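## Task

Pick up the roll of masking tape from the desk, set it on the closet's bottom shelf, and close the closet completely. The robot must not tip over or finish leaning. Anything that stays in place only because the robot is holding or pressing it does not count.

## Robot and tools

ROBOT. The robot is a Hello Robot Stretch 4, about 1.6 m tall. It has one arm. Its parts are an omni-wheel base (the rim lies within 0.23 m of the base origin), a lift running up a mast, an arm that telescopes forward, a wrist with yaw, pitch and roll, and a two-finger gripper. There are four cameras on the body: head_camera, head_left_camera, head_right_camera and wrist_camera. Loose objects can occasionally get a short push from outside.

FRAMES. The base frame sits on the floor under the centre of the base, with x forward, y to the left and z up. hand_pose is reported in this frame and marks a point between the open fingertips (link pinch). Its printed value may be a little off. The odometry frame is the base frame as it was when the scene began. base_odometry comes from wheel counts only, so any slipping shows up as travel. Heading runs from -3.142 to 3.142 and is positive to the left.

execute_actions. Arguments are actions, which holds zero or one action, and cameras, which lists names from the set above or "all". Leaving cameras out or passing null gives all of them; [] gives none. An empty actions list just reports state and images. An action can contain:
- base: exactly one key, and each is a relative move from where the base last measured itself. translate_m drives straight, forward positive, -2 to 2 m. strafe_m slides sideways, left positive, -2 to 2 m. rotate_rad turns in place, counter-clockwise positive, -3.2 to 3.2 rad.
- joints: absolute targets by name, any subset. lift_m is 0 to 1.2 m. arm_m is 0 to 0.55 m of extension. wrist_yaw_rad is -1.134 to 4.276, with 0 facing forward, positive to the left and 3.14 folded back; above 3.4 the arm can get in the way. wrist_pitch_rad is -1.117 to 4.259, with 0 level and 1.57 pointing down. wrist_roll_rad is -1.117 to 4.259; positive turns clockwise when viewed from behind the gripper. gripper_m is -0.038 to 0.141 and is the fingertip gap in metres; negative values press the fingers together. The tolerances for counting as done are 0.004 for lift, arm and gripper, 0.02 for yaw and roll, and 0.05 for pitch.
- pace: "slow", "default", "fast" or "max". Base speed at these paces is 0.1, 0.3, 0.4 or 0.6 m/s and turning is 1, 2, 3 or 4 rad/s. When lift_m is above 0.2, speed is reduced further, down to 0.3 m/s and 1 rad/s at 1.2.
- contact_limits: {"arm_m": 0 to 0.75} sets how hard the arm may push before it halts. The default is 0.5.
- end_of_arm: "enable_torque", sent on its own, turns wrist and gripper motors back on after a fault.
All motions in one action begin together. A joint target outside its range is clipped and the result reports it. Unknown keys or other out-of-range values cause the whole call to be rejected. No action can run longer than 15 s. A part you leave out of an action may still be pushing toward its earlier target. Once a result reports a stop, any further calls in that same reply are skipped.

wait(seconds 0 to 10) lets the simulation run without new commands and returns state and images. zoom_image(camera, region [x0,y0,x1,y1] in pixels, at most 504x504) enlarges part of that camera's latest image. read_manual gives only licence text. finished_scene(scene 1 or 2) ends that scene for good and reports success. Send it only after the result is stable and the robot is no longer holding anything in place.

It covers heights from about 0.15 m to 1.6 m. wrist_depth_mm is a 7x7 grid of median depths, 100 to 2000 mm. base_tilt is in degrees, forward and right positive, with a fixed bias of up to about 1.5. If turned_by_wheels and turned_by_imu differ by more than about 0.1 rad, suspect a collision or slip. motor_effort is a percent of maximum, with the peak in brackets; for wheels, positive means turning right.

GRIPPING. Close to a gripper_m below the object's width. A smaller value squeezes harder and pulls the object in. Holding cannot be confirmed from gripper_m or "done"; a firm grip appears as a change in gripper effort. If the fingertips catch on a surface below them, raise the lift.

TIPS AND CAUTIONS. To unfold at the start, send lift_m 0.4 with wrist_yaw_rad 0. Avoid driving or turning with more than 1 kg held and arm_m above 0.2, especially at fast paces. Pushing or pulling steadily with a raised gripper or a high contact limit can tip the robot. Use gentle contact limits when closing the closet door. Keep the robot out of low obstacles under the wheels.

Each tool is called after "Call:" as name(argument=value, ...) on one line, values as JSON.

## Session

Call:
execute_actions(actions=[])

Scene clock: 0.00 s.
base_odometry: x=+0.000 y=+0.000 heading=+0.000 (m, m, rad; odometry frame)
turned_by_wheels: +0.000 (rad since the last result)
turned_by_imu: +0.000 (rad since the last result)
base_tilt: forward=+0.2 right=-0.5 (deg)
lidar_m: 1.18 1.28 1.97 1.41 1.56 2.29 2.51 2.70 1.76 1.71 1.61 1.26
base_status: not commanded
joint_positions: lift_m=+0.250 arm_m=+0.002 wrist_yaw_rad=+3.085 wrist_pitch_rad=-0.015 wrist_roll_rad=-0.013 gripper_m=+0.057
joint_status: not commanded
motor_effort: lift_m=+20 arm_m=-1 wrist_yaw_rad=+0 wrist_pitch_rad=-6 wrist_roll_rad=-1 gripper_m=-3 wheel_0=+0 wheel_1=+0 wheel_2=+0 (%)
hand_pose: x=-0.1103 y=+0.1037 z=+0.4328 quat_wxyz=(+0.029, +0.007, -0.007, +1.000) (m; base frame)
wrist_depth_mm: - 135 - - - - - / - 136 - - - - - / 109 137 270 - - - - / 134 154 - - - - - / - - - - - - 1983 / 1576 1537 197 1366 200 1464 1430 / 1078 991 1025 - 1008 960 1025
pictures: head_camera, head_left_camera, head_right_camera, wrist_camera
Images, in order (width x height): head_camera 420x560, head_left_camera 420x672, head_right_camera 420x672, wrist_camera 616x392.

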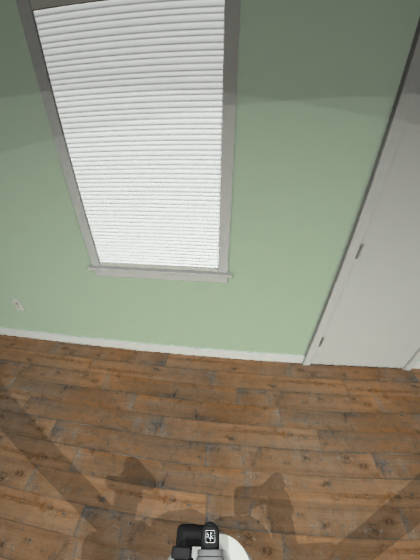

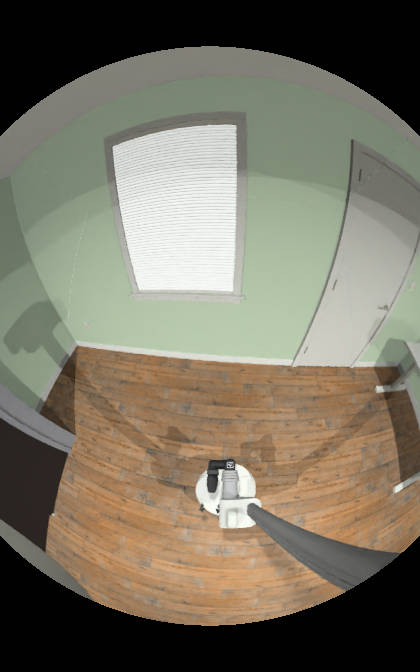

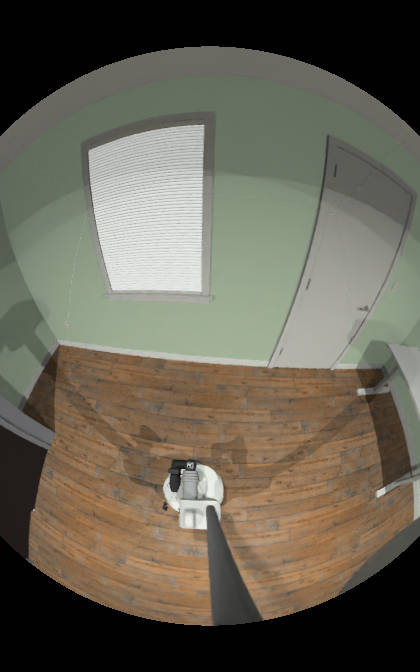

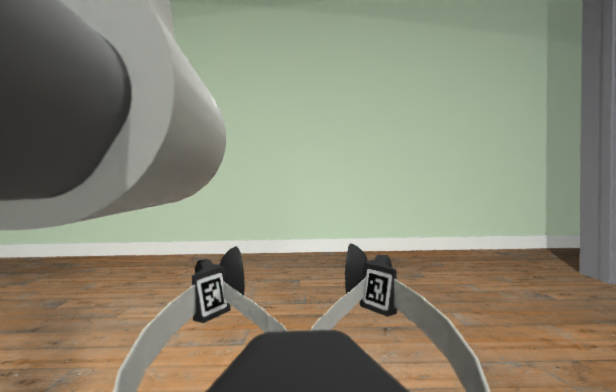

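Call:
execute_actions(actions=[{"base":{"rotate_rad":1.57},"joints":{"lift_m":0.4,"wrist_yaw_rad":0}}])

Call:
execute_actions(actions=[{"base":{"rotate_rad":-3.1},"joints":{"lift_m":0.8}}])

Scene clock: 2.47 s.
base_odometry: x=+0.000 y=+0.000 heading=+1.570 (m, m, rad; odometry frame)
turned_by_wheels: +1.570 (rad since the last result)
turned_by_imu: +1.612 (rad since the last result)
base_tilt: forward=+0.2 right=-0.5 (deg)
lidar_m: 1.43 1.59 2.53 2.50 2.71 1.74 1.74 1.61 1.25 1.18 1.29 1.99
base_status: done
joint_positions: lift_m=+0.400 arm_m=+0.002 wrist_yaw_rad=+0.000 wrist_pitch_rad=-0.015 wrist_roll_rad=-0.013 gripper_m=+0.057
joint_status: all done
motor_effort: lift_m=+25(26) arm_m=-1(1) wrist_yaw_rad=-1(7) wrist_pitch_rad=-4(5) wrist_roll_rad=-2(1) gripper_m=-3(3) wheel_0=-1(5) wheel_1=+0(6) wheel_2=-2(10) (%)
hand_pose: x=+0.4612 y=-0.0873 z=+0.5822 quat_wxyz=(+1.000, -0.006, -0.008, +0.000) (m; base frame)
wrist_depth_mm: 1366 1281 1281 1229 1921 1921 1863 / 1366 1281 1281 1229 1983 1921 1863 / 1366 1308 1281 1229 1983 1921 1921 / 1366 1281 1281 1255 - 1921 1921 / 1397 1308 1281 1255 - 1921 1983 / 1397 1336 197 1281 200 1863 1808 / 1366 1281 1336 - 1308 1255 1308
pictures: head_camera, head_left_camera, head_right_camera, wrist_camera
Images, in order (width x height): head_camera 420x560, head_left_camera 420x672, head_right_camera 420x672, wrist_camera 616x392.

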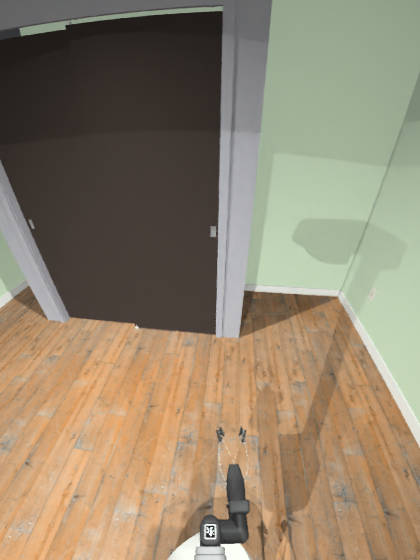

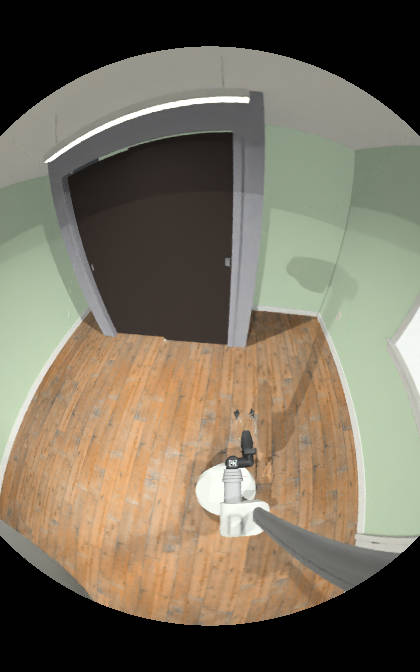

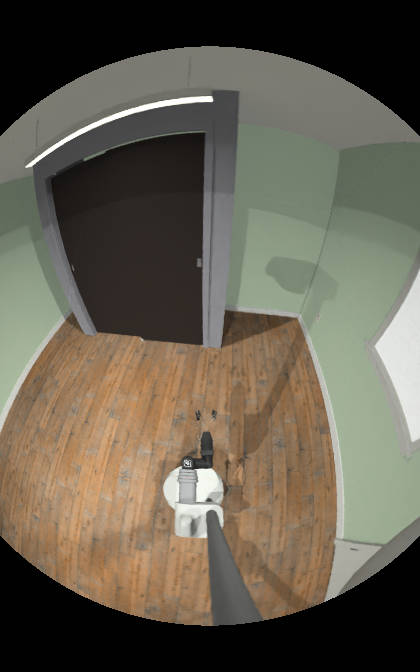

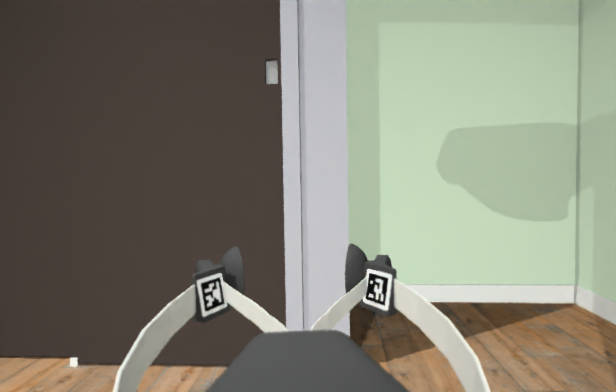

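Scene clock: 5.30 s.
base_odometry: x=+0.000 y=+0.000 heading=-1.530 (m, m, rad; odometry frame)
turned_by_wheels: -3.099 (rad since the last result)
turned_by_imu: -3.184 (rad since the last result)
base_tilt: forward=+0.3 right=-0.5 (deg)
lidar_m: 1.71 1.53 1.24 1.20 1.27 2.05 1.44 1.59 2.52 2.49 2.71 1.73
base_status: done
joint_positions: lift_m=+0.800 arm_m=+0.002 wrist_yaw_rad=+0.000 wrist_pitch_rad=-0.015 wrist_roll_rad=-0.013 gripper_m=+0.057
joint_status: all done
motor_effort: lift_m=+24(28) arm_m=-1(1) wrist_yaw_rad=+1(0) wrist_pitch_rad=-6(7) wrist_roll_rad=-1(2) gripper_m=-3(3) wheel_0=+3(8) wheel_1=+2(11) wheel_2=+3(11) (%)
hand_pose: x=+0.4612 y=-0.0874 z=+0.9822 quat_wxyz=(+1.000, -0.006, -0.008, +0.000) (m; base frame)
wrist_depth_mm: 1756 - - - - - - / 1756 - - - - - - / 1756 - - - - - - / 1708 - - - - - - / 1708 - 1756 - 1661 - - / 1708 - 197 - 200 - - / 1661 - - - - - -
pictures: head_camera, head_left_camera, head_right_camera, wrist_camera
Images, in order (width x height): head_camera 420x560, head_left_camera 420x672, head_right_camera 420x672, wrist_camera 616x392.

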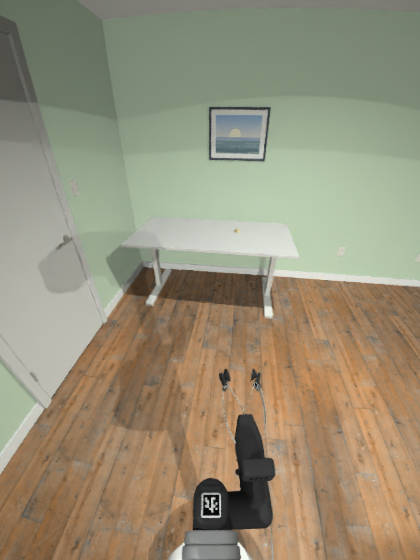

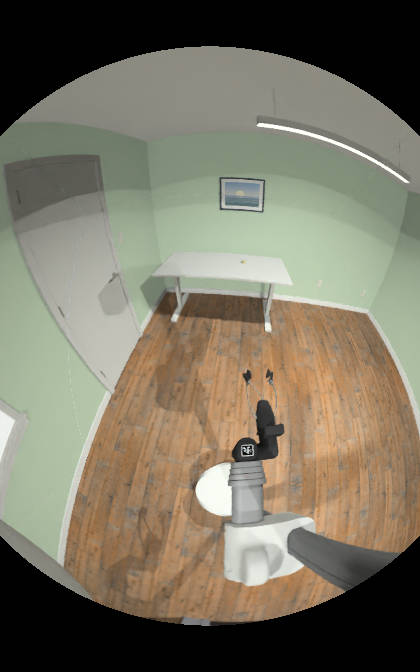

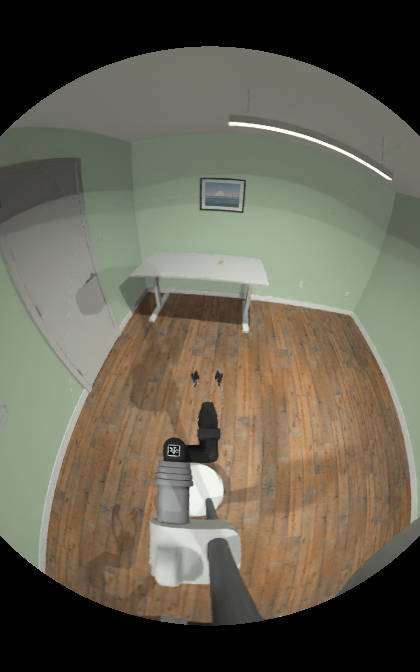

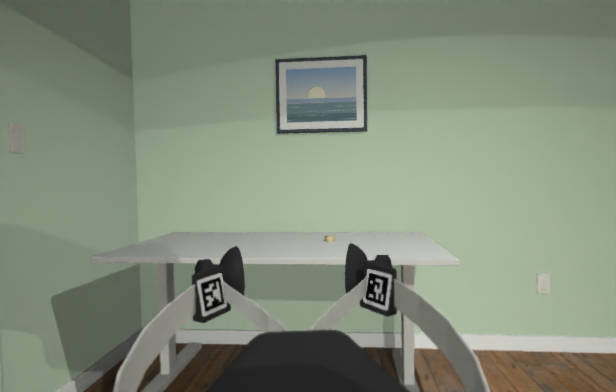

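Call:
execute_actions(actions=[{"base":{"rotate_rad":2.99},"joints":{"lift_m":0.74,"gripper_m":0.0},"pace":"fast"}], cameras=[])

Call:
execute_actions(actions=[{"base":{"translate_m":0.7},"pace":"fast"}], cameras=[])

Call:
execute_actions(actions=[{"base":{"strafe_m":0.25},"pace":"fast"}], cameras=["head_camera","wrist_camera"])

Scene clock: 8.17 s.
base_odometry: x=+0.000 y=+0.000 heading=+1.460 (m, m, rad; odometry frame)
turned_by_wheels: +2.990 (rad since the last result)
turned_by_imu: +3.070 (rad since the last result)
base_tilt: forward=+0.3 right=-0.5 (deg)
lidar_m: 1.44 1.52 2.14 2.50 2.61 2.65 1.75 1.74 1.28 1.19 1.23 1.75
base_status: done
joint_positions: lift_m=+0.740 arm_m=+0.002 wrist_yaw_rad=+0.000 wrist_pitch_rad=-0.015 wrist_roll_rad=-0.013 gripper_m=+0.000
joint_status: all done
motor_effort: lift_m=+16(21) arm_m=-1(1) wrist_yaw_rad=+0(1) wrist_pitch_rad=-6(7) wrist_roll_rad=-1(1) gripper_m=-5(6) wheel_0=-1(7) wheel_1=+0(7) wheel_2=-2(11) (%)
hand_pose: x=+0.4613 y=-0.0873 z=+0.9229 quat_wxyz=(+1.000, -0.006, -0.008, +0.000) (m; base frame)
wrist_depth_mm: 1205 1229 1255 1983 - 1983 1618 / 1205 1229 1229 1983 - - 1618 / 1229 1229 1255 - - - 1618 / 1229 1255 1255 - - - 1618 / 1255 1255 1255 1255 - - 1618 / 1255 1281 187 192 - - 1618 / 1255 1281 1281 - - 1863 1661
pictures: none
No camera images: the call's "cameras" was empty. Leave "cameras" out to get every camera's image.

Scene clock: 11.30 s.
base_odometry: x=+0.077 y=+0.696 heading=+1.460 (m, m, rad; odometry frame)
turned_by_wheels: +0.000 (rad since the last result)
turned_by_imu: -0.002 (rad since the last result)
base_tilt: forward=+0.2 right=-0.6 (deg)
lidar_m: 0.72 0.81 1.05 2.50 2.60 3.36 3.29 1.78 1.21 1.19 1.28 1.54
base_status: done
joint_positions: lift_m=+0.740 arm_m=+0.002 wrist_yaw_rad=+0.000 wrist_pitch_rad=-0.015 wrist_roll_rad=-0.013 gripper_m=+0.000
joint_status: not commanded
motor_effort: lift_m=+16(16) arm_m=-1(1) wrist_yaw_rad=+0(0) wrist_pitch_rad=-5(7) wrist_roll_rad=-1(1) gripper_m=-5(5) wheel_0=+2(6) wheel_1=+2(7) wheel_2=-1(14) (%)
hand_pose: x=+0.4612 y=-0.0874 z=+0.9229 quat_wxyz=(+1.000, -0.006, -0.008, +0.000) (m; base frame)
wrist_depth_mm: 530 530 521 1281 1281 1281 1308 / 530 539 525 1281 1281 1308 1308 / 535 539 525 1281 1308 1308 1336 / 535 539 530 1281 1336 1336 1336 / 539 544 535 535 1308 1336 1366 / 544 544 187 192 1308 1336 1366 / 549 544 535 - 1308 1336 1366
pictures: none
No camera images: the call's "cameras" was empty. Leave "cameras" out to get every camera's image.

Scene clock: 13.13 s.
base_odometry: x=-0.171 y=+0.723 heading=+1.460 (m, m, rad; odometry frame)
turned_by_wheels: +0.000 (rad since the last result)
turned_by_imu: +0.000 (rad since the last result)
base_tilt: forward=+0.4 right=-0.5 (deg)
lidar_m: 0.75 0.78 1.18 2.24 2.34 3.21 3.30 2.11 1.53 1.44 1.53 0.77
base_status: done
joint_positions: lift_m=+0.740 arm_m=+0.002 wrist_yaw_rad=+0.000 wrist_pitch_rad=-0.015 wrist_roll_rad=-0.013 gripper_m=+0.000
joint_status: not commanded
motor_effort: lift_m=+16(16) arm_m=-1(1) wrist_yaw_rad=+0(1) wrist_pitch_rad=-6(7) wrist_roll_rad=-2(2) gripper_m=-6(6) wheel_0=+0(11) wheel_1=-1(12) wheel_2=+0(2) (%)
hand_pose: x=+0.4612 y=-0.0874 z=+0.9229 quat_wxyz=(+1.000, -0.006, -0.008, +0.000) (m; base frame)
wrist_depth_mm: 525 530 535 544 530 1308 1308 / 530 530 539 544 535 1308 1308 / 530 535 544 549 535 1308 1336 / 535 539 549 554 539 1336 1336 / 539 544 549 549 544 1308 1336 / 544 549 187 192 530 1336 1336 / 544 544 559 - 549 1336 1366
pictures: head_camera, wrist_camera
Images, in order (width x height): head_camera 420x560, wrist_camera 616x392.

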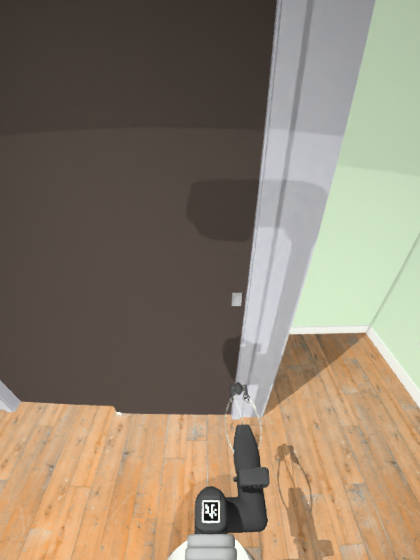

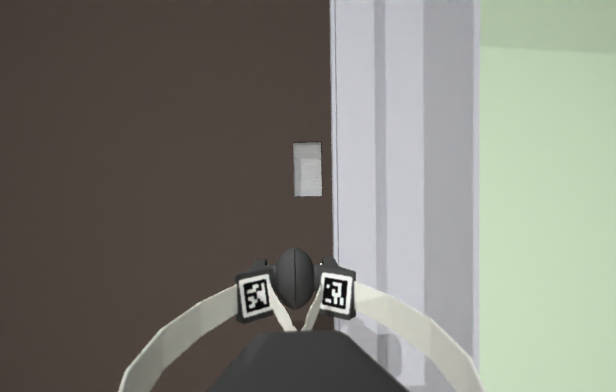

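Call:
execute_actions(actions=[{"base":{"rotate_rad":-0.03},"joints":{"lift_m":0.79,"arm_m":0.22}}], cameras=["head_camera","wrist_camera"])

Scene clock: 15.03 s.
base_odometry: x=-0.171 y=+0.723 heading=+1.431 (m, m, rad; odometry frame)
turned_by_wheels: -0.029 (rad since the last result)
turned_by_imu: -0.031 (rad since the last result)
base_tilt: forward=+0.3 right=-0.6 (deg)
lidar_m: 0.73 0.76 1.11 2.23 2.31 3.11 3.29 2.16 1.50 1.43 1.54 0.75
base_status: done
joint_positions: lift_m=+0.790 arm_m=+0.219 wrist_yaw_rad=+0.000 wrist_pitch_rad=-0.015 wrist_roll_rad=-0.013 gripper_m=+0.000
joint_status: all done
motor_effort: lift_m=+24(22) arm_m=+5(7) wrist_yaw_rad=+0(1) wrist_pitch_rad=-5(7) wrist_roll_rad=-1(1) gripper_m=-6(5) wheel_0=+3(6) wheel_1=+2(4) wheel_2=+3(6) (%)
hand_pose: x=+0.6785 y=-0.0874 z=+0.9723 quat_wxyz=(+1.000, -0.006, -0.008, +0.000) (m; base frame)
wrist_depth_mm: 312 319 322 327 303 322 329 / 314 319 325 329 304 325 330 / 317 322 327 330 307 327 1138 / 319 324 329 343 309 329 1138 / 320 325 329 329 310 330 1138 / 322 327 187 192 310 334 1138 / 324 327 332 - 315 334 1160
pictures: head_camera, wrist_camera
Images, in order (width x height): head_camera 420x560, wrist_camera 616x392.

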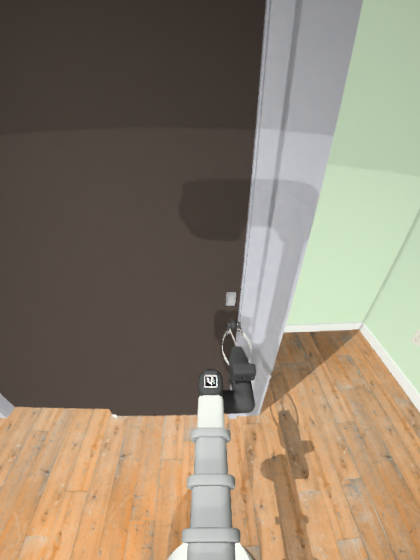

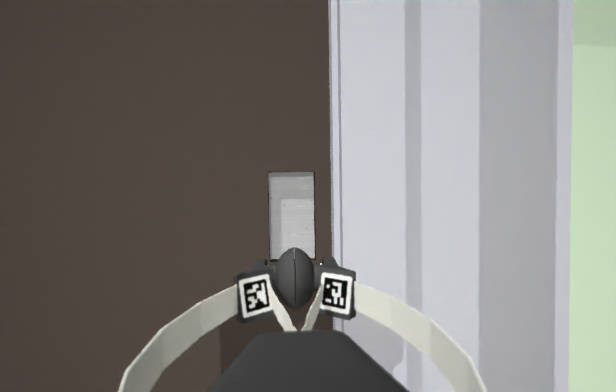

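Call:
execute_actions(actions=[{"base":{"rotate_rad":0.05},"joints":{"lift_m":0.815}}], cameras=[])

Call:
execute_actions(actions=[{"base":{"strafe_m":-0.03},"joints":{"arm_m":0.28}}], cameras=["wrist_camera"])

Scene clock: 16.10 s.
base_odometry: x=-0.171 y=+0.723 heading=+1.480 (m, m, rad; odometry frame)
turned_by_wheels: +0.050 (rad since the last result)
turned_by_imu: +0.051 (rad since the last result)
base_tilt: forward=+0.3 right=-0.5 (deg)
lidar_m: 0.74 0.80 1.14 2.23 2.35 3.27 3.29 2.03 1.48 1.42 1.55 0.74
base_status: done
joint_positions: lift_m=+0.815 arm_m=+0.219 wrist_yaw_rad=+0.000 wrist_pitch_rad=-0.015 wrist_roll_rad=-0.013 gripper_m=+0.000
joint_status: all done
motor_effort: lift_m=+25(21) arm_m=+5(5) wrist_yaw_rad=+0(0) wrist_pitch_rad=-4(6) wrist_roll_rad=-2(1) gripper_m=-6(5) wheel_0=-1(7) wheel_1=-2(4) wheel_2=-3(7) (%)
hand_pose: x=+0.6785 y=-0.0874 z=+0.9972 quat_wxyz=(+1.000, -0.006, -0.008, +0.000) (m; base frame)
wrist_depth_mm: 319 320 322 324 296 309 310 / 320 322 322 325 297 312 314 / 322 324 327 327 298 315 315 / 324 325 327 329 301 317 315 / 325 327 329 330 303 319 319 / 329 330 187 192 303 320 322 / 330 330 334 - 306 322 324
pictures: none
No camera images: the call's "cameras" was empty. Leave "cameras" out to get every camera's image.

Scene clock: 17.17 s.
base_odometry: x=-0.141 y=+0.721 heading=+1.480 (m, m, rad; odometry frame)
turned_by_wheels: +0.000 (rad since the last result)
turned_by_imu: +0.000 (rad since the last result)
base_tilt: forward=+0.2 right=-0.6 (deg)
lidar_m: 0.73 0.76 1.19 2.26 2.39 3.34 3.31 1.98 1.47 1.40 1.52 0.78
base_status: done
joint_positions: lift_m=+0.815 arm_m=+0.279 wrist_yaw_rad=+0.000 wrist_pitch_rad=-0.015 wrist_roll_rad=-0.013 gripper_m=+0.000
joint_status: all done
motor_effort: lift_m=+25(25) arm_m=+5(5) wrist_yaw_rad=+0(1) wrist_pitch_rad=-6(7) wrist_roll_rad=-1(2) gripper_m=-6(5) wheel_0=-1(6) wheel_1=+0(9) wheel_2=+0(0) (%)
hand_pose: x=+0.7385 y=-0.0874 z=+0.9973 quat_wxyz=(+1.000, -0.006, -0.008, +0.000) (m; base frame)
wrist_depth_mm: 258 260 262 264 235 249 251 / 259 262 264 265 236 251 252 / 263 264 265 266 238 252 254 / 264 265 266 268 238 254 255 / 265 267 268 270 240 256 257 / 267 268 187 193 240 258 258 / 268 270 271 - 243 258 260
pictures: wrist_camera
Images, in order (width x height): wrist_camera 616x392.

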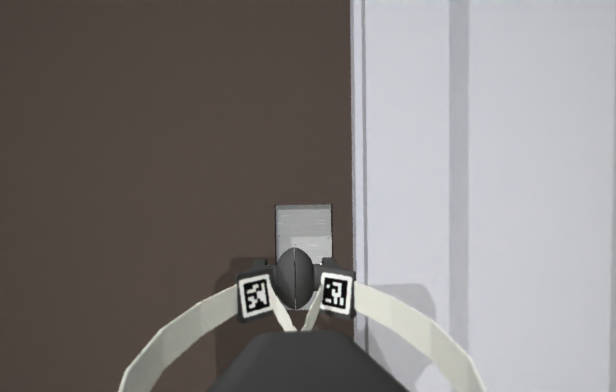

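Call:
execute_actions(actions=[{"joints":{"arm_m":0.35},"contact_limits":{"arm_m":0.15},"pace":"slow"}], cameras=["wrist_camera"])

Scene clock: 27.03 s.
base_odometry: x=-0.141 y=+0.720 heading=+1.480 (m, m, rad; odometry frame)
turned_by_wheels: -0.001 (rad since the last result)
turned_by_imu: +0.001 (rad since the last result)
base_tilt: forward=+0.3 right=-0.6 (deg)
lidar_m: 0.73 0.78 1.20 2.27 2.41 3.33 3.30 2.01 1.47 1.38 1.53 0.77
base_status: not commanded
joint_positions: lift_m=+0.815 arm_m=+0.319 wrist_yaw_rad=-0.005 wrist_pitch_rad=-0.016 wrist_roll_rad=-0.013 gripper_m=+0.000
joint_status: arm_m contact_stop (moved +0.040 of +0.071)
on_its_own: arm_m is slack since a contact_stop (your +0.350 is given up); wrist_yaw_rad is at rest, and its effort (+14) is outside its rest range (-13 to +13)
motor_effort: lift_m=+24(25) arm_m=+0(15) wrist_yaw_rad=+14(23) wrist_pitch_rad=-3(7) wrist_roll_rad=-1(1) gripper_m=-6(5) wheel_0=+0(1) wheel_1=+0(3) wheel_2=-8(8) (%)
contact_limits: arm_m 0.15
hand_pose: x=+0.7777 y=-0.0888 z=+0.9975 quat_wxyz=(+1.000, -0.006, -0.008, -0.002) (m; base frame)
wrist_depth_mm: 223 224 226 227 197 212 213 / 224 225 227 229 198 213 214 / 225 227 229 230 199 214 216 / 227 229 229 231 201 215 216 / 229 230 231 234 202 217 219 / 229 231 187 193 202 218 220 / 230 232 234 - 204 220 221
pictures: wrist_camera
Images, in order (width x height): wrist_camera 616x392.

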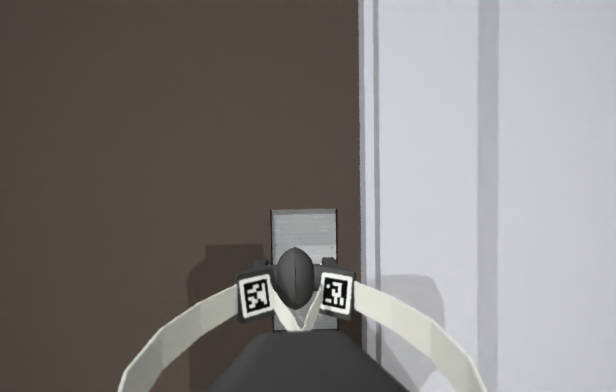

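Call:
execute_actions(actions=[{"base":{"strafe_m":0.12},"joints":{"arm_m":0.322},"pace":"slow"}], cameras=["wrist_camera","head_camera"])

Scene clock: 29.43 s.
base_odometry: x=-0.261 y=+0.731 heading=+1.479 (m, m, rad; odometry frame)
turned_by_wheels: -0.001 (rad since the last result)
turned_by_imu: -0.002 (rad since the last result)
base_tilt: forward=+0.3 right=-0.6 (deg)
lidar_m: 0.75 0.79 1.18 2.12 2.27 3.15 3.31 2.16 1.58 1.52 1.66 0.77
base_status: done
joint_positions: lift_m=+0.815 arm_m=+0.321 wrist_yaw_rad=-0.004 wrist_pitch_rad=-0.015 wrist_roll_rad=-0.013 gripper_m=+0.000
joint_status: all done
motor_effort: lift_m=+24(24) arm_m=+6(11) wrist_yaw_rad=+11(49) wrist_pitch_rad=-7(8) wrist_roll_rad=-2(1) gripper_m=-5(7) wheel_0=-2(15) wheel_1=+2(7) wheel_2=-8(9) (%)
hand_pose: x=+0.7799 y=-0.0886 z=+0.9973 quat_wxyz=(+1.000, -0.006, -0.008, -0.002) (m; base frame)
wrist_depth_mm: 223 224 225 226 854 319 233 / 224 225 227 229 854 320 234 / 226 227 228 230 707 320 236 / 227 229 230 231 878 322 236 / 229 229 230 243 788 325 236 / 229 231 187 193 236 327 238 / 231 232 235 - 809 289 239
pictures: head_camera, wrist_camera
Images, in order (width x height): head_camera 420x560, wrist_camera 616x392.

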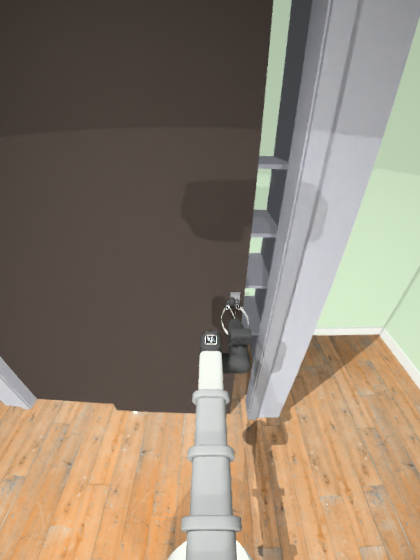

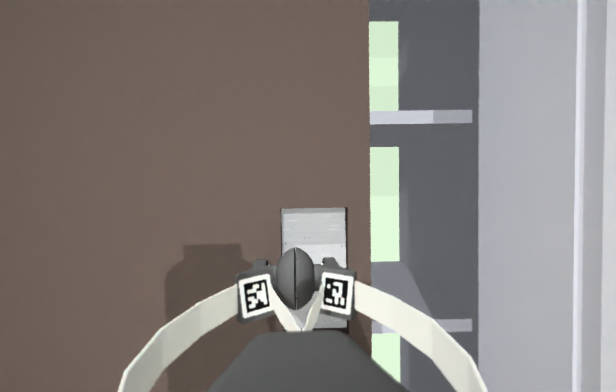

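The door slides, and the shelves are on this side.

Call:
execute_actions(actions=[{"base":{"strafe_m":0.33},"pace":"slow"}], cameras=["head_camera"])

Call:
execute_actions(actions=[{"joints":{"arm_m":0.0},"pace":"fast"}], cameras=["head_camera","head_right_camera"])

Scene clock: 33.93 s.
base_odometry: x=-0.589 y=+0.762 heading=+1.478 (m, m, rad; odometry frame)
turned_by_wheels: -0.001 (rad since the last result)
turned_by_imu: -0.004 (rad since the last result)
base_tilt: forward=+0.3 right=-0.5 (deg)
lidar_m: 0.75 0.79 1.17 1.79 1.92 2.64 3.27 2.56 1.96 1.85 1.09 0.92
base_status: done
joint_positions: lift_m=+0.815 arm_m=+0.321 wrist_yaw_rad=-0.004 wrist_pitch_rad=-0.015 wrist_roll_rad=-0.013 gripper_m=+0.000
joint_status: not commanded
motor_effort: lift_m=+24(24) arm_m=+5(7) wrist_yaw_rad=+12(32) wrist_pitch_rad=-8(8) wrist_roll_rad=-1(1) gripper_m=-5(5) wheel_0=-6(14) wheel_1=+0(6) wheel_2=-3(6) (%)
hand_pose: x=+0.7801 y=-0.0886 z=+0.9972 quat_wxyz=(+1.000, -0.006, -0.008, -0.002) (m; base frame)
wrist_depth_mm: 226 229 230 231 917 960 820 / 228 229 231 233 976 976 820 / 229 230 233 235 597 809 759 / 231 233 235 236 976 976 831 / 233 234 236 236 931 991 820 / 234 236 186 195 186 668 661 / 236 236 238 - 1008 991 831
pictures: head_camera
Images, in order (width x height): head_camera 420x560.

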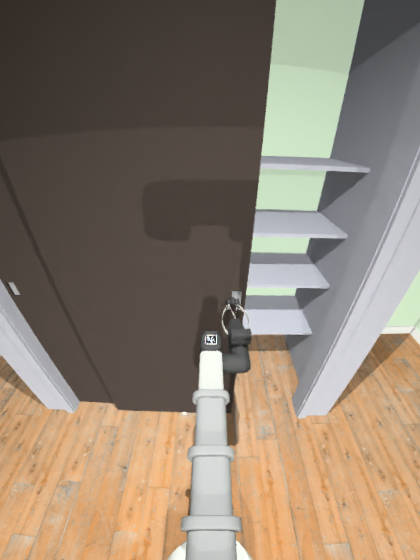

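Scene clock: 35.67 s.
base_odometry: x=-0.589 y=+0.762 heading=+1.478 (m, m, rad; odometry frame)
turned_by_wheels: +0.000 (rad since the last result)
turned_by_imu: +0.000 (rad since the last result)
base_tilt: forward=+0.3 right=-0.6 (deg)
lidar_m: 0.76 0.81 1.19 1.83 1.90 2.71 3.29 2.57 1.95 1.86 1.05 0.96
base_status: not commanded
joint_positions: lift_m=+0.815 arm_m=+0.003 wrist_yaw_rad=+0.000 wrist_pitch_rad=-0.015 wrist_roll_rad=-0.013 gripper_m=+0.000
joint_status: all done
joint sent to its limit — the command would take arm_m past its lower limit, so that joint was sent only as far as its limit.
motor_effort: lift_m=+24(24) arm_m=-5(3) wrist_yaw_rad=+0(12) wrist_pitch_rad=-6(7) wrist_roll_rad=-2(2) gripper_m=-7(6) wheel_0=-2(5) wheel_1=+0(1) wheel_2=-3(3) (%)
hand_pose: x=+0.4620 y=-0.0875 z=+0.9972 quat_wxyz=(+1.000, -0.006, -0.008, +0.000) (m; base frame)
wrist_depth_mm: 535 539 544 544 976 991 820 / 544 544 544 549 1281 1205 831 / 544 549 554 554 1308 1118 831 / 544 549 549 569 1308 1205 831 / 549 554 559 559 1098 1060 842 / 554 554 187 192 1308 1205 842 / 554 559 564 - 1229 1078 842
pictures: head_camera, head_right_camera
Images, in order (width x height): head_camera 420x560, head_right_camera 420x672.

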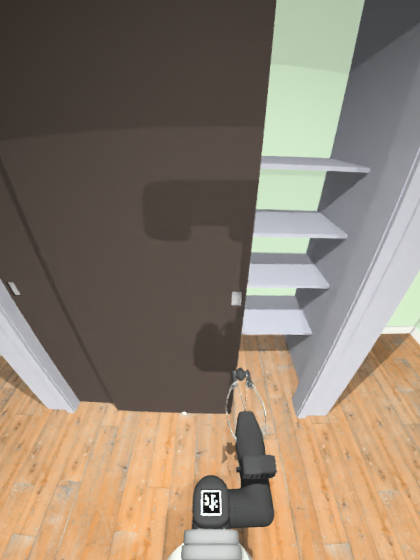

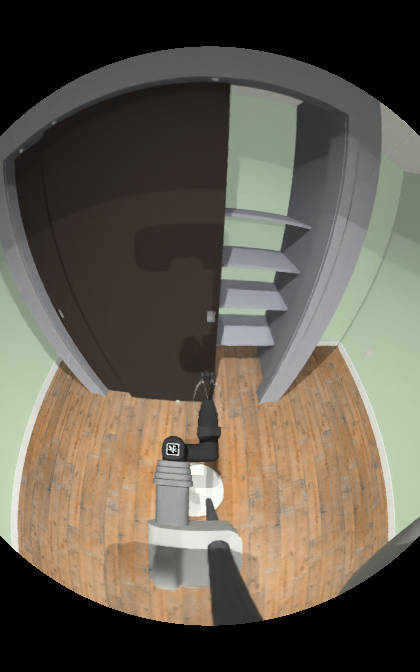

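Call:
execute_actions(actions=[{"base":{"strafe_m":-0.28},"pace":"fast"}], cameras=["head_camera"])

Call:
execute_actions(actions=[{"base":{"rotate_rad":-2.96},"pace":"fast","joints":{"gripper_m":0.14,"wrist_pitch_rad":0.4}}], cameras=[])

Call:
execute_actions(actions=[{"base":{"translate_m":1.9},"pace":"max"}], cameras=["head_camera","wrist_camera"])

Scene clock: 37.83 s.
base_odometry: x=-0.310 y=+0.736 heading=+1.479 (m, m, rad; odometry frame)
turned_by_wheels: +0.000 (rad since the last result)
turned_by_imu: -0.002 (rad since the last result)
base_tilt: forward=+0.2 right=-0.6 (deg)
lidar_m: 0.78 0.78 1.15 2.11 2.23 3.03 3.30 2.24 1.65 1.55 1.66 0.79
base_status: done
joint_positions: lift_m=+0.815 arm_m=+0.003 wrist_yaw_rad=+0.000 wrist_pitch_rad=-0.015 wrist_roll_rad=-0.013 gripper_m=+0.000
joint_status: not commanded
motor_effort: lift_m=+24(24) arm_m=-5(5) wrist_yaw_rad=+0(0) wrist_pitch_rad=-5(7) wrist_roll_rad=-1(1) gripper_m=-5(6) wheel_0=+0(10) wheel_1=+1(12) wheel_2=+0(1) (%)
hand_pose: x=+0.4620 y=-0.0874 z=+0.9972 quat_wxyz=(+1.000, -0.006, -0.008, +0.000) (m; base frame)
wrist_depth_mm: 530 544 960 946 904 525 539 / 539 544 1281 1281 1160 530 539 / 539 544 1281 1281 1025 535 544 / 544 559 1281 1281 1160 535 549 / 544 554 1160 1118 946 539 554 / 549 554 187 193 580 549 554 / 554 554 1205 - 1060 539 559
pictures: head_camera
Images, in order (width x height): head_camera 420x560.

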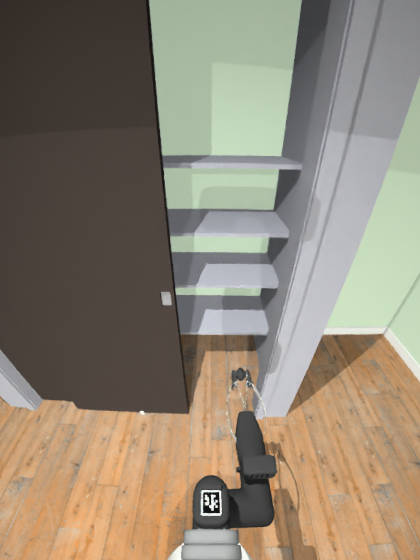

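Scene clock: 40.50 s.
base_odometry: x=-0.310 y=+0.736 heading=-1.481 (m, m, rad; odometry frame)
turned_by_wheels: -2.960 (rad since the last result)
turned_by_imu: -3.040 (rad since the last result)
base_tilt: forward=+0.3 right=-0.6 (deg)
lidar_m: 2.40 2.00 1.60 1.58 1.83 0.77 0.78 0.85 1.41 2.09 2.35 3.25
base_status: done
joint_positions: lift_m=+0.815 arm_m=+0.003 wrist_yaw_rad=+0.000 wrist_pitch_rad=+0.402 wrist_roll_rad=-0.013 gripper_m=+0.140
joint_status: all done
motor_effort: lift_m=+24(24) arm_m=-5(5) wrist_yaw_rad=+0(0) wrist_pitch_rad=-6(9) wrist_roll_rad=-1(1) gripper_m=+1(7) wheel_0=+1(7) wheel_1=+1(10) wheel_2=+3(8) (%)
hand_pose: x=+0.4390 y=-0.0874 z=+0.8801 quat_wxyz=(+0.980, -0.006, +0.200, +0.001) (m; base frame)
wrist_depth_mm: - - - - - - - / - - - - - - - / - - - - - - - / - - - - - - - / 1756 1863 1808 1808 1863 1863 1808 / 1464 211 1366 1430 1366 1430 1464 / 1205 1229 1229 - 1281 1255 1255
pictures: none
No camera images: the call's "cameras" was empty. Leave "cameras" out to get every camera's image.

Scene clock: 46.57 s.
base_odometry: x=-0.140 y=-1.157 heading=-1.481 (m, m, rad; odometry frame)
turned_by_wheels: +0.000 (rad since the last result)
turned_by_imu: -0.004 (rad since the last result)
base_tilt: forward=+0.3 right=-0.5 (deg)
lidar_m: 0.53 0.62 1.01 1.27 1.48 2.24 2.63 2.99 2.43 2.41 0.63 0.52
base_status: done
joint_positions: lift_m=+0.815 arm_m=+0.003 wrist_yaw_rad=+0.000 wrist_pitch_rad=+0.402 wrist_roll_rad=-0.013 gripper_m=+0.140
joint_status: not commanded
motor_effort: lift_m=+24(24) arm_m=-5(5) wrist_yaw_rad=+0(0) wrist_pitch_rad=-6(5) wrist_roll_rad=-1(1) gripper_m=+2(0) wheel_0=+0(5) wheel_1=+1(7) wheel_2=+2(12) (%)
hand_pose: x=+0.4390 y=-0.0874 z=+0.8801 quat_wxyz=(+0.980, -0.006, +0.200, +0.001) (m; base frame)
wrist_depth_mm: 1138 1118 1098 1060 1025 1008 976 / 1229 1205 1160 1138 1098 1060 1025 / 960 976 976 976 991 991 1078 / 676 676 676 683 683 683 732 / 521 521 521 525 521 525 525 / 459 211 421 410 397 413 427 / 1182 1229 1229 - 1160 387 384
pictures: head_camera, wrist_camera
Images, in order (width x height): head_camera 420x560, wrist_camera 616x392.

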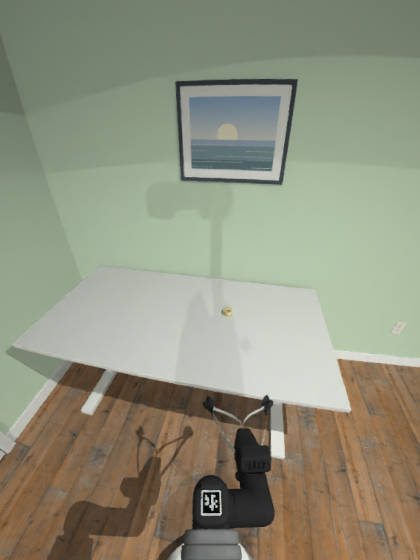

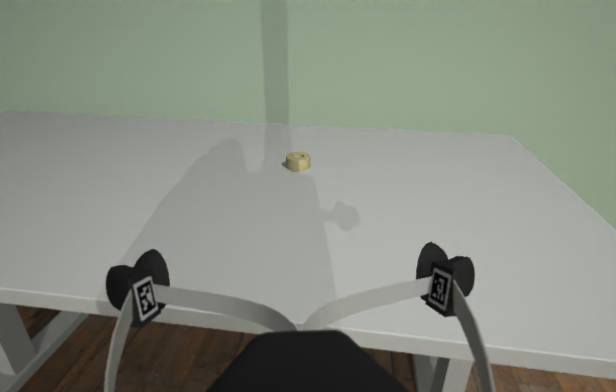

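Call:
execute_actions(actions=[{"base":{"translate_m":0.15},"joints":{"arm_m":0.3,"lift_m":0.74}}], cameras=["head_camera","wrist_camera"])

Scene clock: 48.67 s.
base_odometry: x=-0.127 y=-1.306 heading=-1.481 (m, m, rad; odometry frame)
turned_by_wheels: +0.000 (rad since the last result)
turned_by_imu: +0.000 (rad since the last result)
base_tilt: forward=+0.3 right=-0.5 (deg)
lidar_m: 0.38 0.45 0.72 1.21 1.38 2.25 2.77 3.01 2.46 2.44 0.46 0.40
base_status: done
joint_positions: lift_m=+0.740 arm_m=+0.299 wrist_yaw_rad=+0.000 wrist_pitch_rad=+0.402 wrist_roll_rad=-0.013 gripper_m=+0.140
joint_status: all done
motor_effort: lift_m=+15(21) arm_m=+5(5) wrist_yaw_rad=+0(1) wrist_pitch_rad=-4(7) wrist_roll_rad=-1(1) gripper_m=+0(0) wheel_0=+2(6) wheel_1=+2(7) wheel_2=-2(11) (%)
hand_pose: x=+0.7355 y=-0.0874 z=+0.8058 quat_wxyz=(+0.980, -0.006, +0.200, +0.001) (m; base frame)
wrist_depth_mm: 699 676 654 634 615 597 591 / 741 723 699 676 661 640 621 / 715 750 723 715 691 668 668 / 500 500 504 508 508 512 512 / 387 387 387 368 389 392 392 / 314 211 293 304 294 304 319 / 265 265 265 - 274 266 268
pictures: head_camera, wrist_camera
Images, in order (width x height): head_camera 420x560, wrist_camera 616x392.

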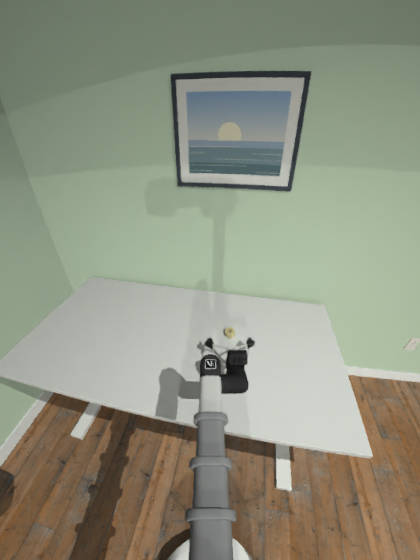

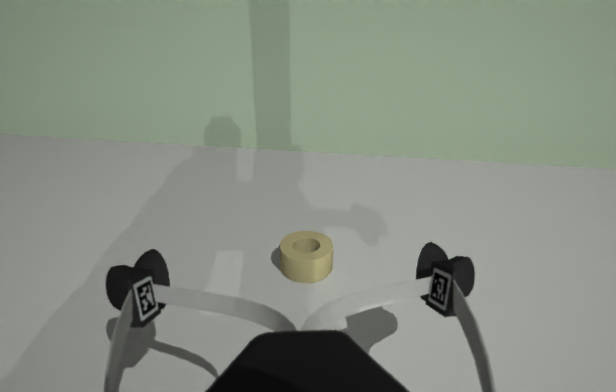

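Call:
execute_actions(actions=[{"joints":{"arm_m":0.39,"lift_m":0.705}}], cameras=["wrist_camera"])

Scene clock: 50.03 s.
base_odometry: x=-0.127 y=-1.306 heading=-1.481 (m, m, rad; odometry frame)
turned_by_wheels: +0.000 (rad since the last result)
turned_by_imu: +0.000 (rad since the last result)
base_tilt: forward=+0.3 right=-0.5 (deg)
lidar_m: 0.37 0.43 0.75 1.22 1.38 2.25 2.78 3.04 2.46 2.45 0.49 0.40
base_status: not commanded
joint_positions: lift_m=+0.705 arm_m=+0.389 wrist_yaw_rad=+0.000 wrist_pitch_rad=+0.402 wrist_roll_rad=-0.013 gripper_m=+0.140
joint_status: all done
motor_effort: lift_m=+15(11) arm_m=+5(3) wrist_yaw_rad=+1(0) wrist_pitch_rad=-6(6) wrist_roll_rad=-1(2) gripper_m=+0(1) wheel_0=+2(2) wheel_1=+2(2) wheel_2=-3(2) (%)
hand_pose: x=+0.8255 y=-0.0874 z=+0.7707 quat_wxyz=(+0.980, -0.006, +0.200, +0.001) (m; base frame)
wrist_depth_mm: 603 585 569 554 539 525 508 / 647 621 609 585 569 554 544 / 603 609 627 609 609 585 574 / 424 424 424 424 427 427 430 / 324 325 327 327 327 329 330 / 265 211 247 239 247 257 267 / 224 224 224 - 231 224 225
pictures: wrist_camera
Images, in order (width x height): wrist_camera 616x392.

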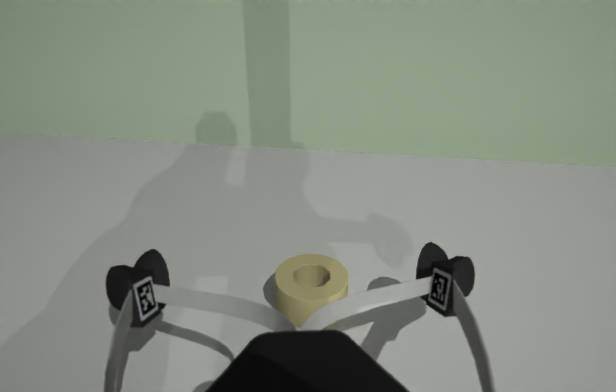

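Call:
execute_actions(actions=[{"base":{"strafe_m":-0.012},"joints":{"arm_m":0.42,"lift_m":0.692}}], cameras=["wrist_camera"])

Call:
execute_actions(actions=[{"joints":{"gripper_m":0.02}}], cameras=["wrist_camera"])

Scene clock: 51.00 s.
base_odometry: x=-0.138 y=-1.307 heading=-1.481 (m, m, rad; odometry frame)
turned_by_wheels: +0.000 (rad since the last result)
turned_by_imu: +0.000 (rad since the last result)
base_tilt: forward=+0.3 right=-0.5 (deg)
lidar_m: 0.39 0.44 0.75 1.22 1.41 2.28 2.78 3.01 2.44 2.43 0.49 0.40
base_status: done
joint_positions: lift_m=+0.692 arm_m=+0.419 wrist_yaw_rad=+0.000 wrist_pitch_rad=+0.402 wrist_roll_rad=-0.013 gripper_m=+0.140
joint_status: all done
motor_effort: lift_m=+15(15) arm_m=+5(4) wrist_yaw_rad=+1(1) wrist_pitch_rad=-5(7) wrist_roll_rad=-2(1) gripper_m=-1(1) wheel_0=+2(9) wheel_1=-1(4) wheel_2=+0(2) (%)
hand_pose: x=+0.8555 y=-0.0874 z=+0.7577 quat_wxyz=(+0.980, -0.006, +0.200, +0.001) (m; base frame)
wrist_depth_mm: 569 554 539 525 512 496 484 / 609 597 569 559 539 525 512 / 559 559 597 580 569 554 544 / 392 392 394 397 397 397 397 / 303 303 303 304 306 306 306 / 246 211 229 211 230 239 249 / 207 208 208 - 216 209 209
pictures: wrist_camera
Images, in order (width x height): wrist_camera 616x392.

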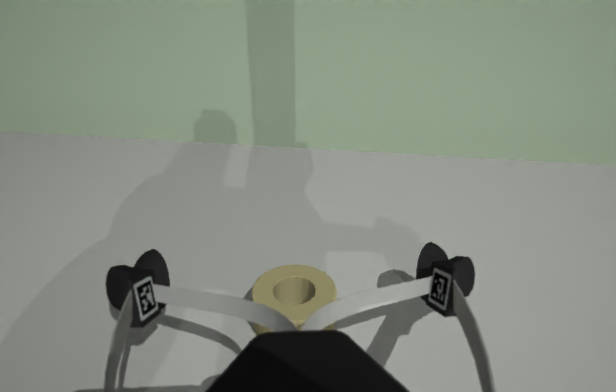

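Scene clock: 53.17 s.
base_odometry: x=-0.138 y=-1.307 heading=-1.481 (m, m, rad; odometry frame)
turned_by_wheels: +0.000 (rad since the last result)
turned_by_imu: +0.000 (rad since the last result)
base_tilt: forward=+0.2 right=-0.6 (deg)
lidar_m: 0.39 0.45 0.73 1.19 1.37 2.28 2.78 3.00 2.47 2.45 0.50 0.38
base_status: not commanded
joint_positions: lift_m=+0.692 arm_m=+0.419 wrist_yaw_rad=+0.000 wrist_pitch_rad=+0.402 wrist_roll_rad=-0.013 gripper_m=+0.020
joint_status: all done
motor_effort: lift_m=+15(15) arm_m=+5(5) wrist_yaw_rad=+1(0) wrist_pitch_rad=-7(5) wrist_roll_rad=-1(1) gripper_m=-15(14) wheel_0=+2(2) wheel_1=-1(1) wheel_2=+0(0) (%)
hand_pose: x=+0.8555 y=-0.0874 z=+0.7577 quat_wxyz=(+0.980, -0.006, +0.200, +0.001) (m; base frame)
wrist_depth_mm: 569 559 539 525 512 496 484 / 615 591 574 559 544 525 512 / 554 559 597 580 569 554 539 / 392 394 394 397 397 397 399 / 303 303 303 303 304 306 306 / 246 246 189 209 193 248 248 / 207 201 208 - 215 202 209
pictures: wrist_camera
Images, in order (width x height): wrist_camera 616x392.

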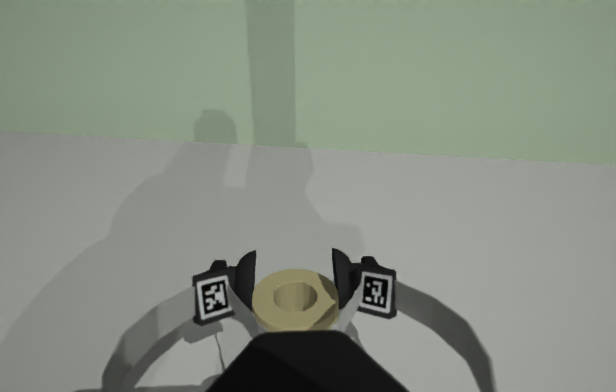

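Call:
execute_actions(actions=[{"joints":{"lift_m":0.73}}], cameras=["wrist_camera","head_camera"])

Scene clock: 54.23 s.
base_odometry: x=-0.138 y=-1.307 heading=-1.481 (m, m, rad; odometry frame)
turned_by_wheels: +0.000 (rad since the last result)
turned_by_imu: +0.000 (rad since the last result)
base_tilt: forward=+0.3 right=-0.6 (deg)
lidar_m: 0.38 0.44 0.71 1.22 1.37 2.24 2.77 2.98 2.46 2.42 0.48 0.36
base_status: not commanded
joint_positions: lift_m=+0.730 arm_m=+0.419 wrist_yaw_rad=+0.000 wrist_pitch_rad=+0.402 wrist_roll_rad=-0.013 gripper_m=+0.020
joint_status: all done
motor_effort: lift_m=+25(24) arm_m=+5(5) wrist_yaw_rad=+0(0) wrist_pitch_rad=-6(6) wrist_roll_rad=-2(1) gripper_m=-16(17) wheel_0=+2(2) wheel_1=-1(1) wheel_2=+0(0) (%)
hand_pose: x=+0.8555 y=-0.0874 z=+0.7949 quat_wxyz=(+0.980, -0.006, +0.200, +0.001) (m; base frame)
wrist_depth_mm: 574 554 535 525 508 500 484 / 615 597 574 559 539 530 512 / 647 627 615 597 580 564 544 / 480 477 477 480 480 484 484 / 366 368 368 370 370 370 373 / 298 297 189 209 193 301 301 / 251 244 252 - 260 246 253
pictures: head_camera, wrist_camera
Images, in order (width x height): head_camera 420x560, wrist_camera 616x392.

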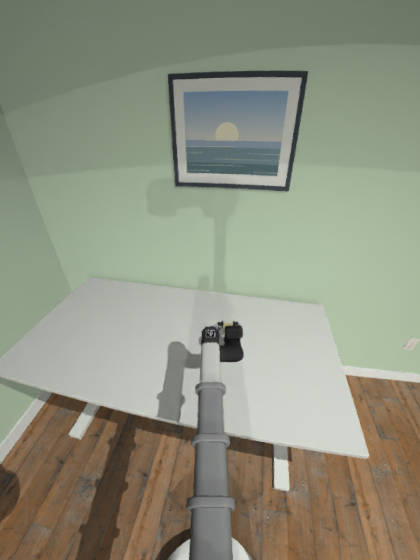

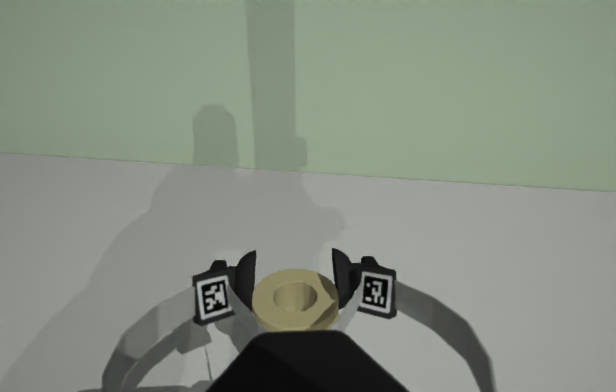

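Held. Heading back to the closet.

Call:
execute_actions(actions=[{"base":{"translate_m":-2.0},"joints":{"arm_m":0.005},"pace":"fast"}], cameras=[])

Call:
execute_actions(actions=[{"base":{"rotate_rad":2.97},"joints":{"lift_m":0.5}}], cameras=["wrist_camera","head_camera"])

Scene clock: 60.73 s.
base_odometry: x=-0.318 y=+0.685 heading=-1.481 (m, m, rad; odometry frame)
turned_by_wheels: +0.000 (rad since the last result)
turned_by_imu: +0.003 (rad since the last result)
base_tilt: forward=+0.2 right=-0.6 (deg)
lidar_m: 2.38 2.00 1.62 1.59 1.82 0.81 0.84 0.86 1.44 2.07 2.30 3.22
base_status: done
joint_positions: lift_m=+0.730 arm_m=+0.006 wrist_yaw_rad=+0.000 wrist_pitch_rad=+0.402 wrist_roll_rad=-0.013 gripper_m=+0.020
joint_status: all done
motor_effort: lift_m=+24(25) arm_m=-5(3) wrist_yaw_rad=+1(1) wrist_pitch_rad=-7(7) wrist_roll_rad=-1(2) gripper_m=-15(16) wheel_0=-1(12) wheel_1=-2(6) wheel_2=+1(15) (%)
hand_pose: x=+0.4422 y=-0.0874 z=+0.7948 quat_wxyz=(+0.980, -0.006, +0.200, +0.001) (m; base frame)
wrist_depth_mm: - - - - - - - / - - - - - - - / - - - - - - - / - - - - - - - / 1661 1661 1618 1661 1708 1661 1661 / 1336 1336 189 209 193 1336 1366 / 1138 1078 1138 - 1160 1098 1138
pictures: none
No camera images: the call's "cameras" was empty. Leave "cameras" out to get every camera's image.

Scene clock: 63.50 s.
base_odometry: x=-0.318 y=+0.685 heading=+1.489 (m, m, rad; odometry frame)
turned_by_wheels: +2.969 (rad since the last result)
turned_by_imu: +3.049 (rad since the last result)
base_tilt: forward=+0.3 right=-0.6 (deg)
lidar_m: 0.83 0.87 1.22 2.08 2.21 3.09 3.24 2.24 1.63 1.59 1.70 0.82
base_status: done
joint_positions: lift_m=+0.500 arm_m=+0.006 wrist_yaw_rad=+0.000 wrist_pitch_rad=+0.402 wrist_roll_rad=-0.013 gripper_m=+0.020
joint_status: all done
motor_effort: lift_m=+15(23) arm_m=-5(5) wrist_yaw_rad=+0(0) wrist_pitch_rad=-7(6) wrist_roll_rad=-1(1) gripper_m=-16(15) wheel_0=-3(6) wheel_1=-1(7) wheel_2=-4(9) (%)
hand_pose: x=+0.4422 y=-0.0874 z=+0.5656 quat_wxyz=(+0.980, -0.006, +0.200, +0.001) (m; base frame)
wrist_depth_mm: 525 539 1205 1229 1205 521 525 / 559 569 1255 1255 1098 549 569 / 597 597 1366 1366 976 585 1366 / 640 640 1430 1464 1255 627 1464 / 683 691 1229 1255 750 691 1281 / 750 741 189 208 193 741 1008 / 809 798 820 - 831 809 854
pictures: head_camera, wrist_camera
Images, in order (width x height): head_camera 420x560, wrist_camera 616x392.

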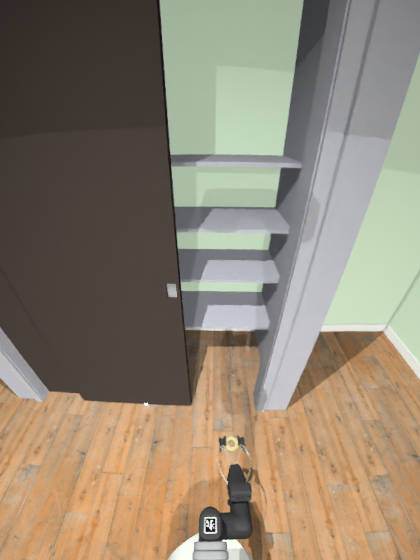

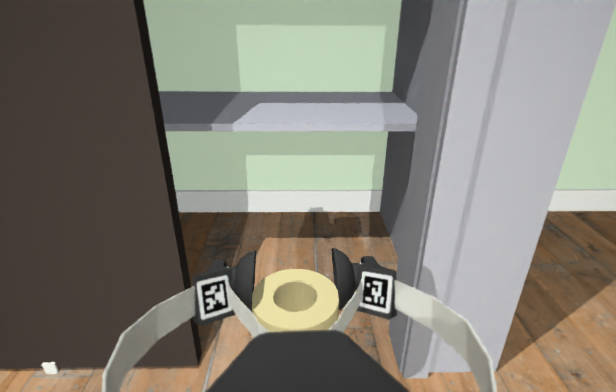

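Call:
execute_actions(actions=[{"base":{"translate_m":0.5},"joints":{"arm_m":0.2}}], cameras=["wrist_camera","head_camera"])

Scene clock: 66.70 s.
base_odometry: x=-0.277 y=+1.183 heading=+1.489 (m, m, rad; odometry frame)
turned_by_wheels: +0.000 (rad since the last result)
turned_by_imu: -0.001 (rad since the last result)
base_tilt: forward=+0.3 right=-0.5 (deg)
lidar_m: 0.61 0.34 0.47 1.29 2.20 3.06 3.81 2.29 1.66 1.59 0.41 0.42
base_status: done
joint_positions: lift_m=+0.500 arm_m=+0.199 wrist_yaw_rad=+0.000 wrist_pitch_rad=+0.402 wrist_roll_rad=-0.013 gripper_m=+0.020
joint_status: all done
motor_effort: lift_m=+16(15) arm_m=+5(7) wrist_yaw_rad=+0(0) wrist_pitch_rad=-7(5) wrist_roll_rad=-1(1) gripper_m=-18(15) wheel_0=+1(8) wheel_1=+2(6) wheel_2=+0(11) (%)
hand_pose: x=+0.6355 y=-0.0874 z=+0.5656 quat_wxyz=(+0.980, -0.006, +0.200, +0.001) (m; base frame)
wrist_depth_mm: 549 554 554 559 559 559 462 / 585 591 591 597 597 591 462 / 627 627 634 634 634 627 466 / 559 554 559 559 559 564 466 / 427 427 427 427 430 430 427 / 345 347 189 208 194 349 349 / 293 289 293 - 304 294 298
pictures: head_camera, wrist_camera
Images, in order (width x height): head_camera 420x560, wrist_camera 616x392.

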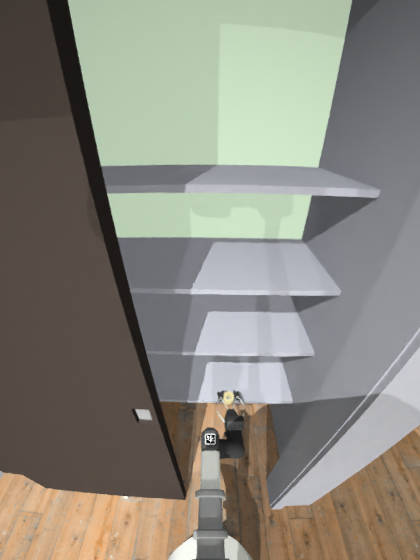

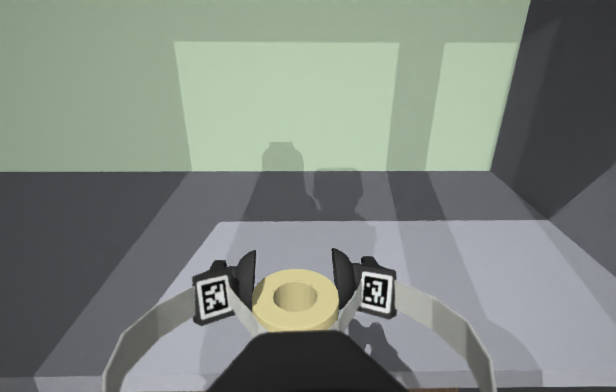

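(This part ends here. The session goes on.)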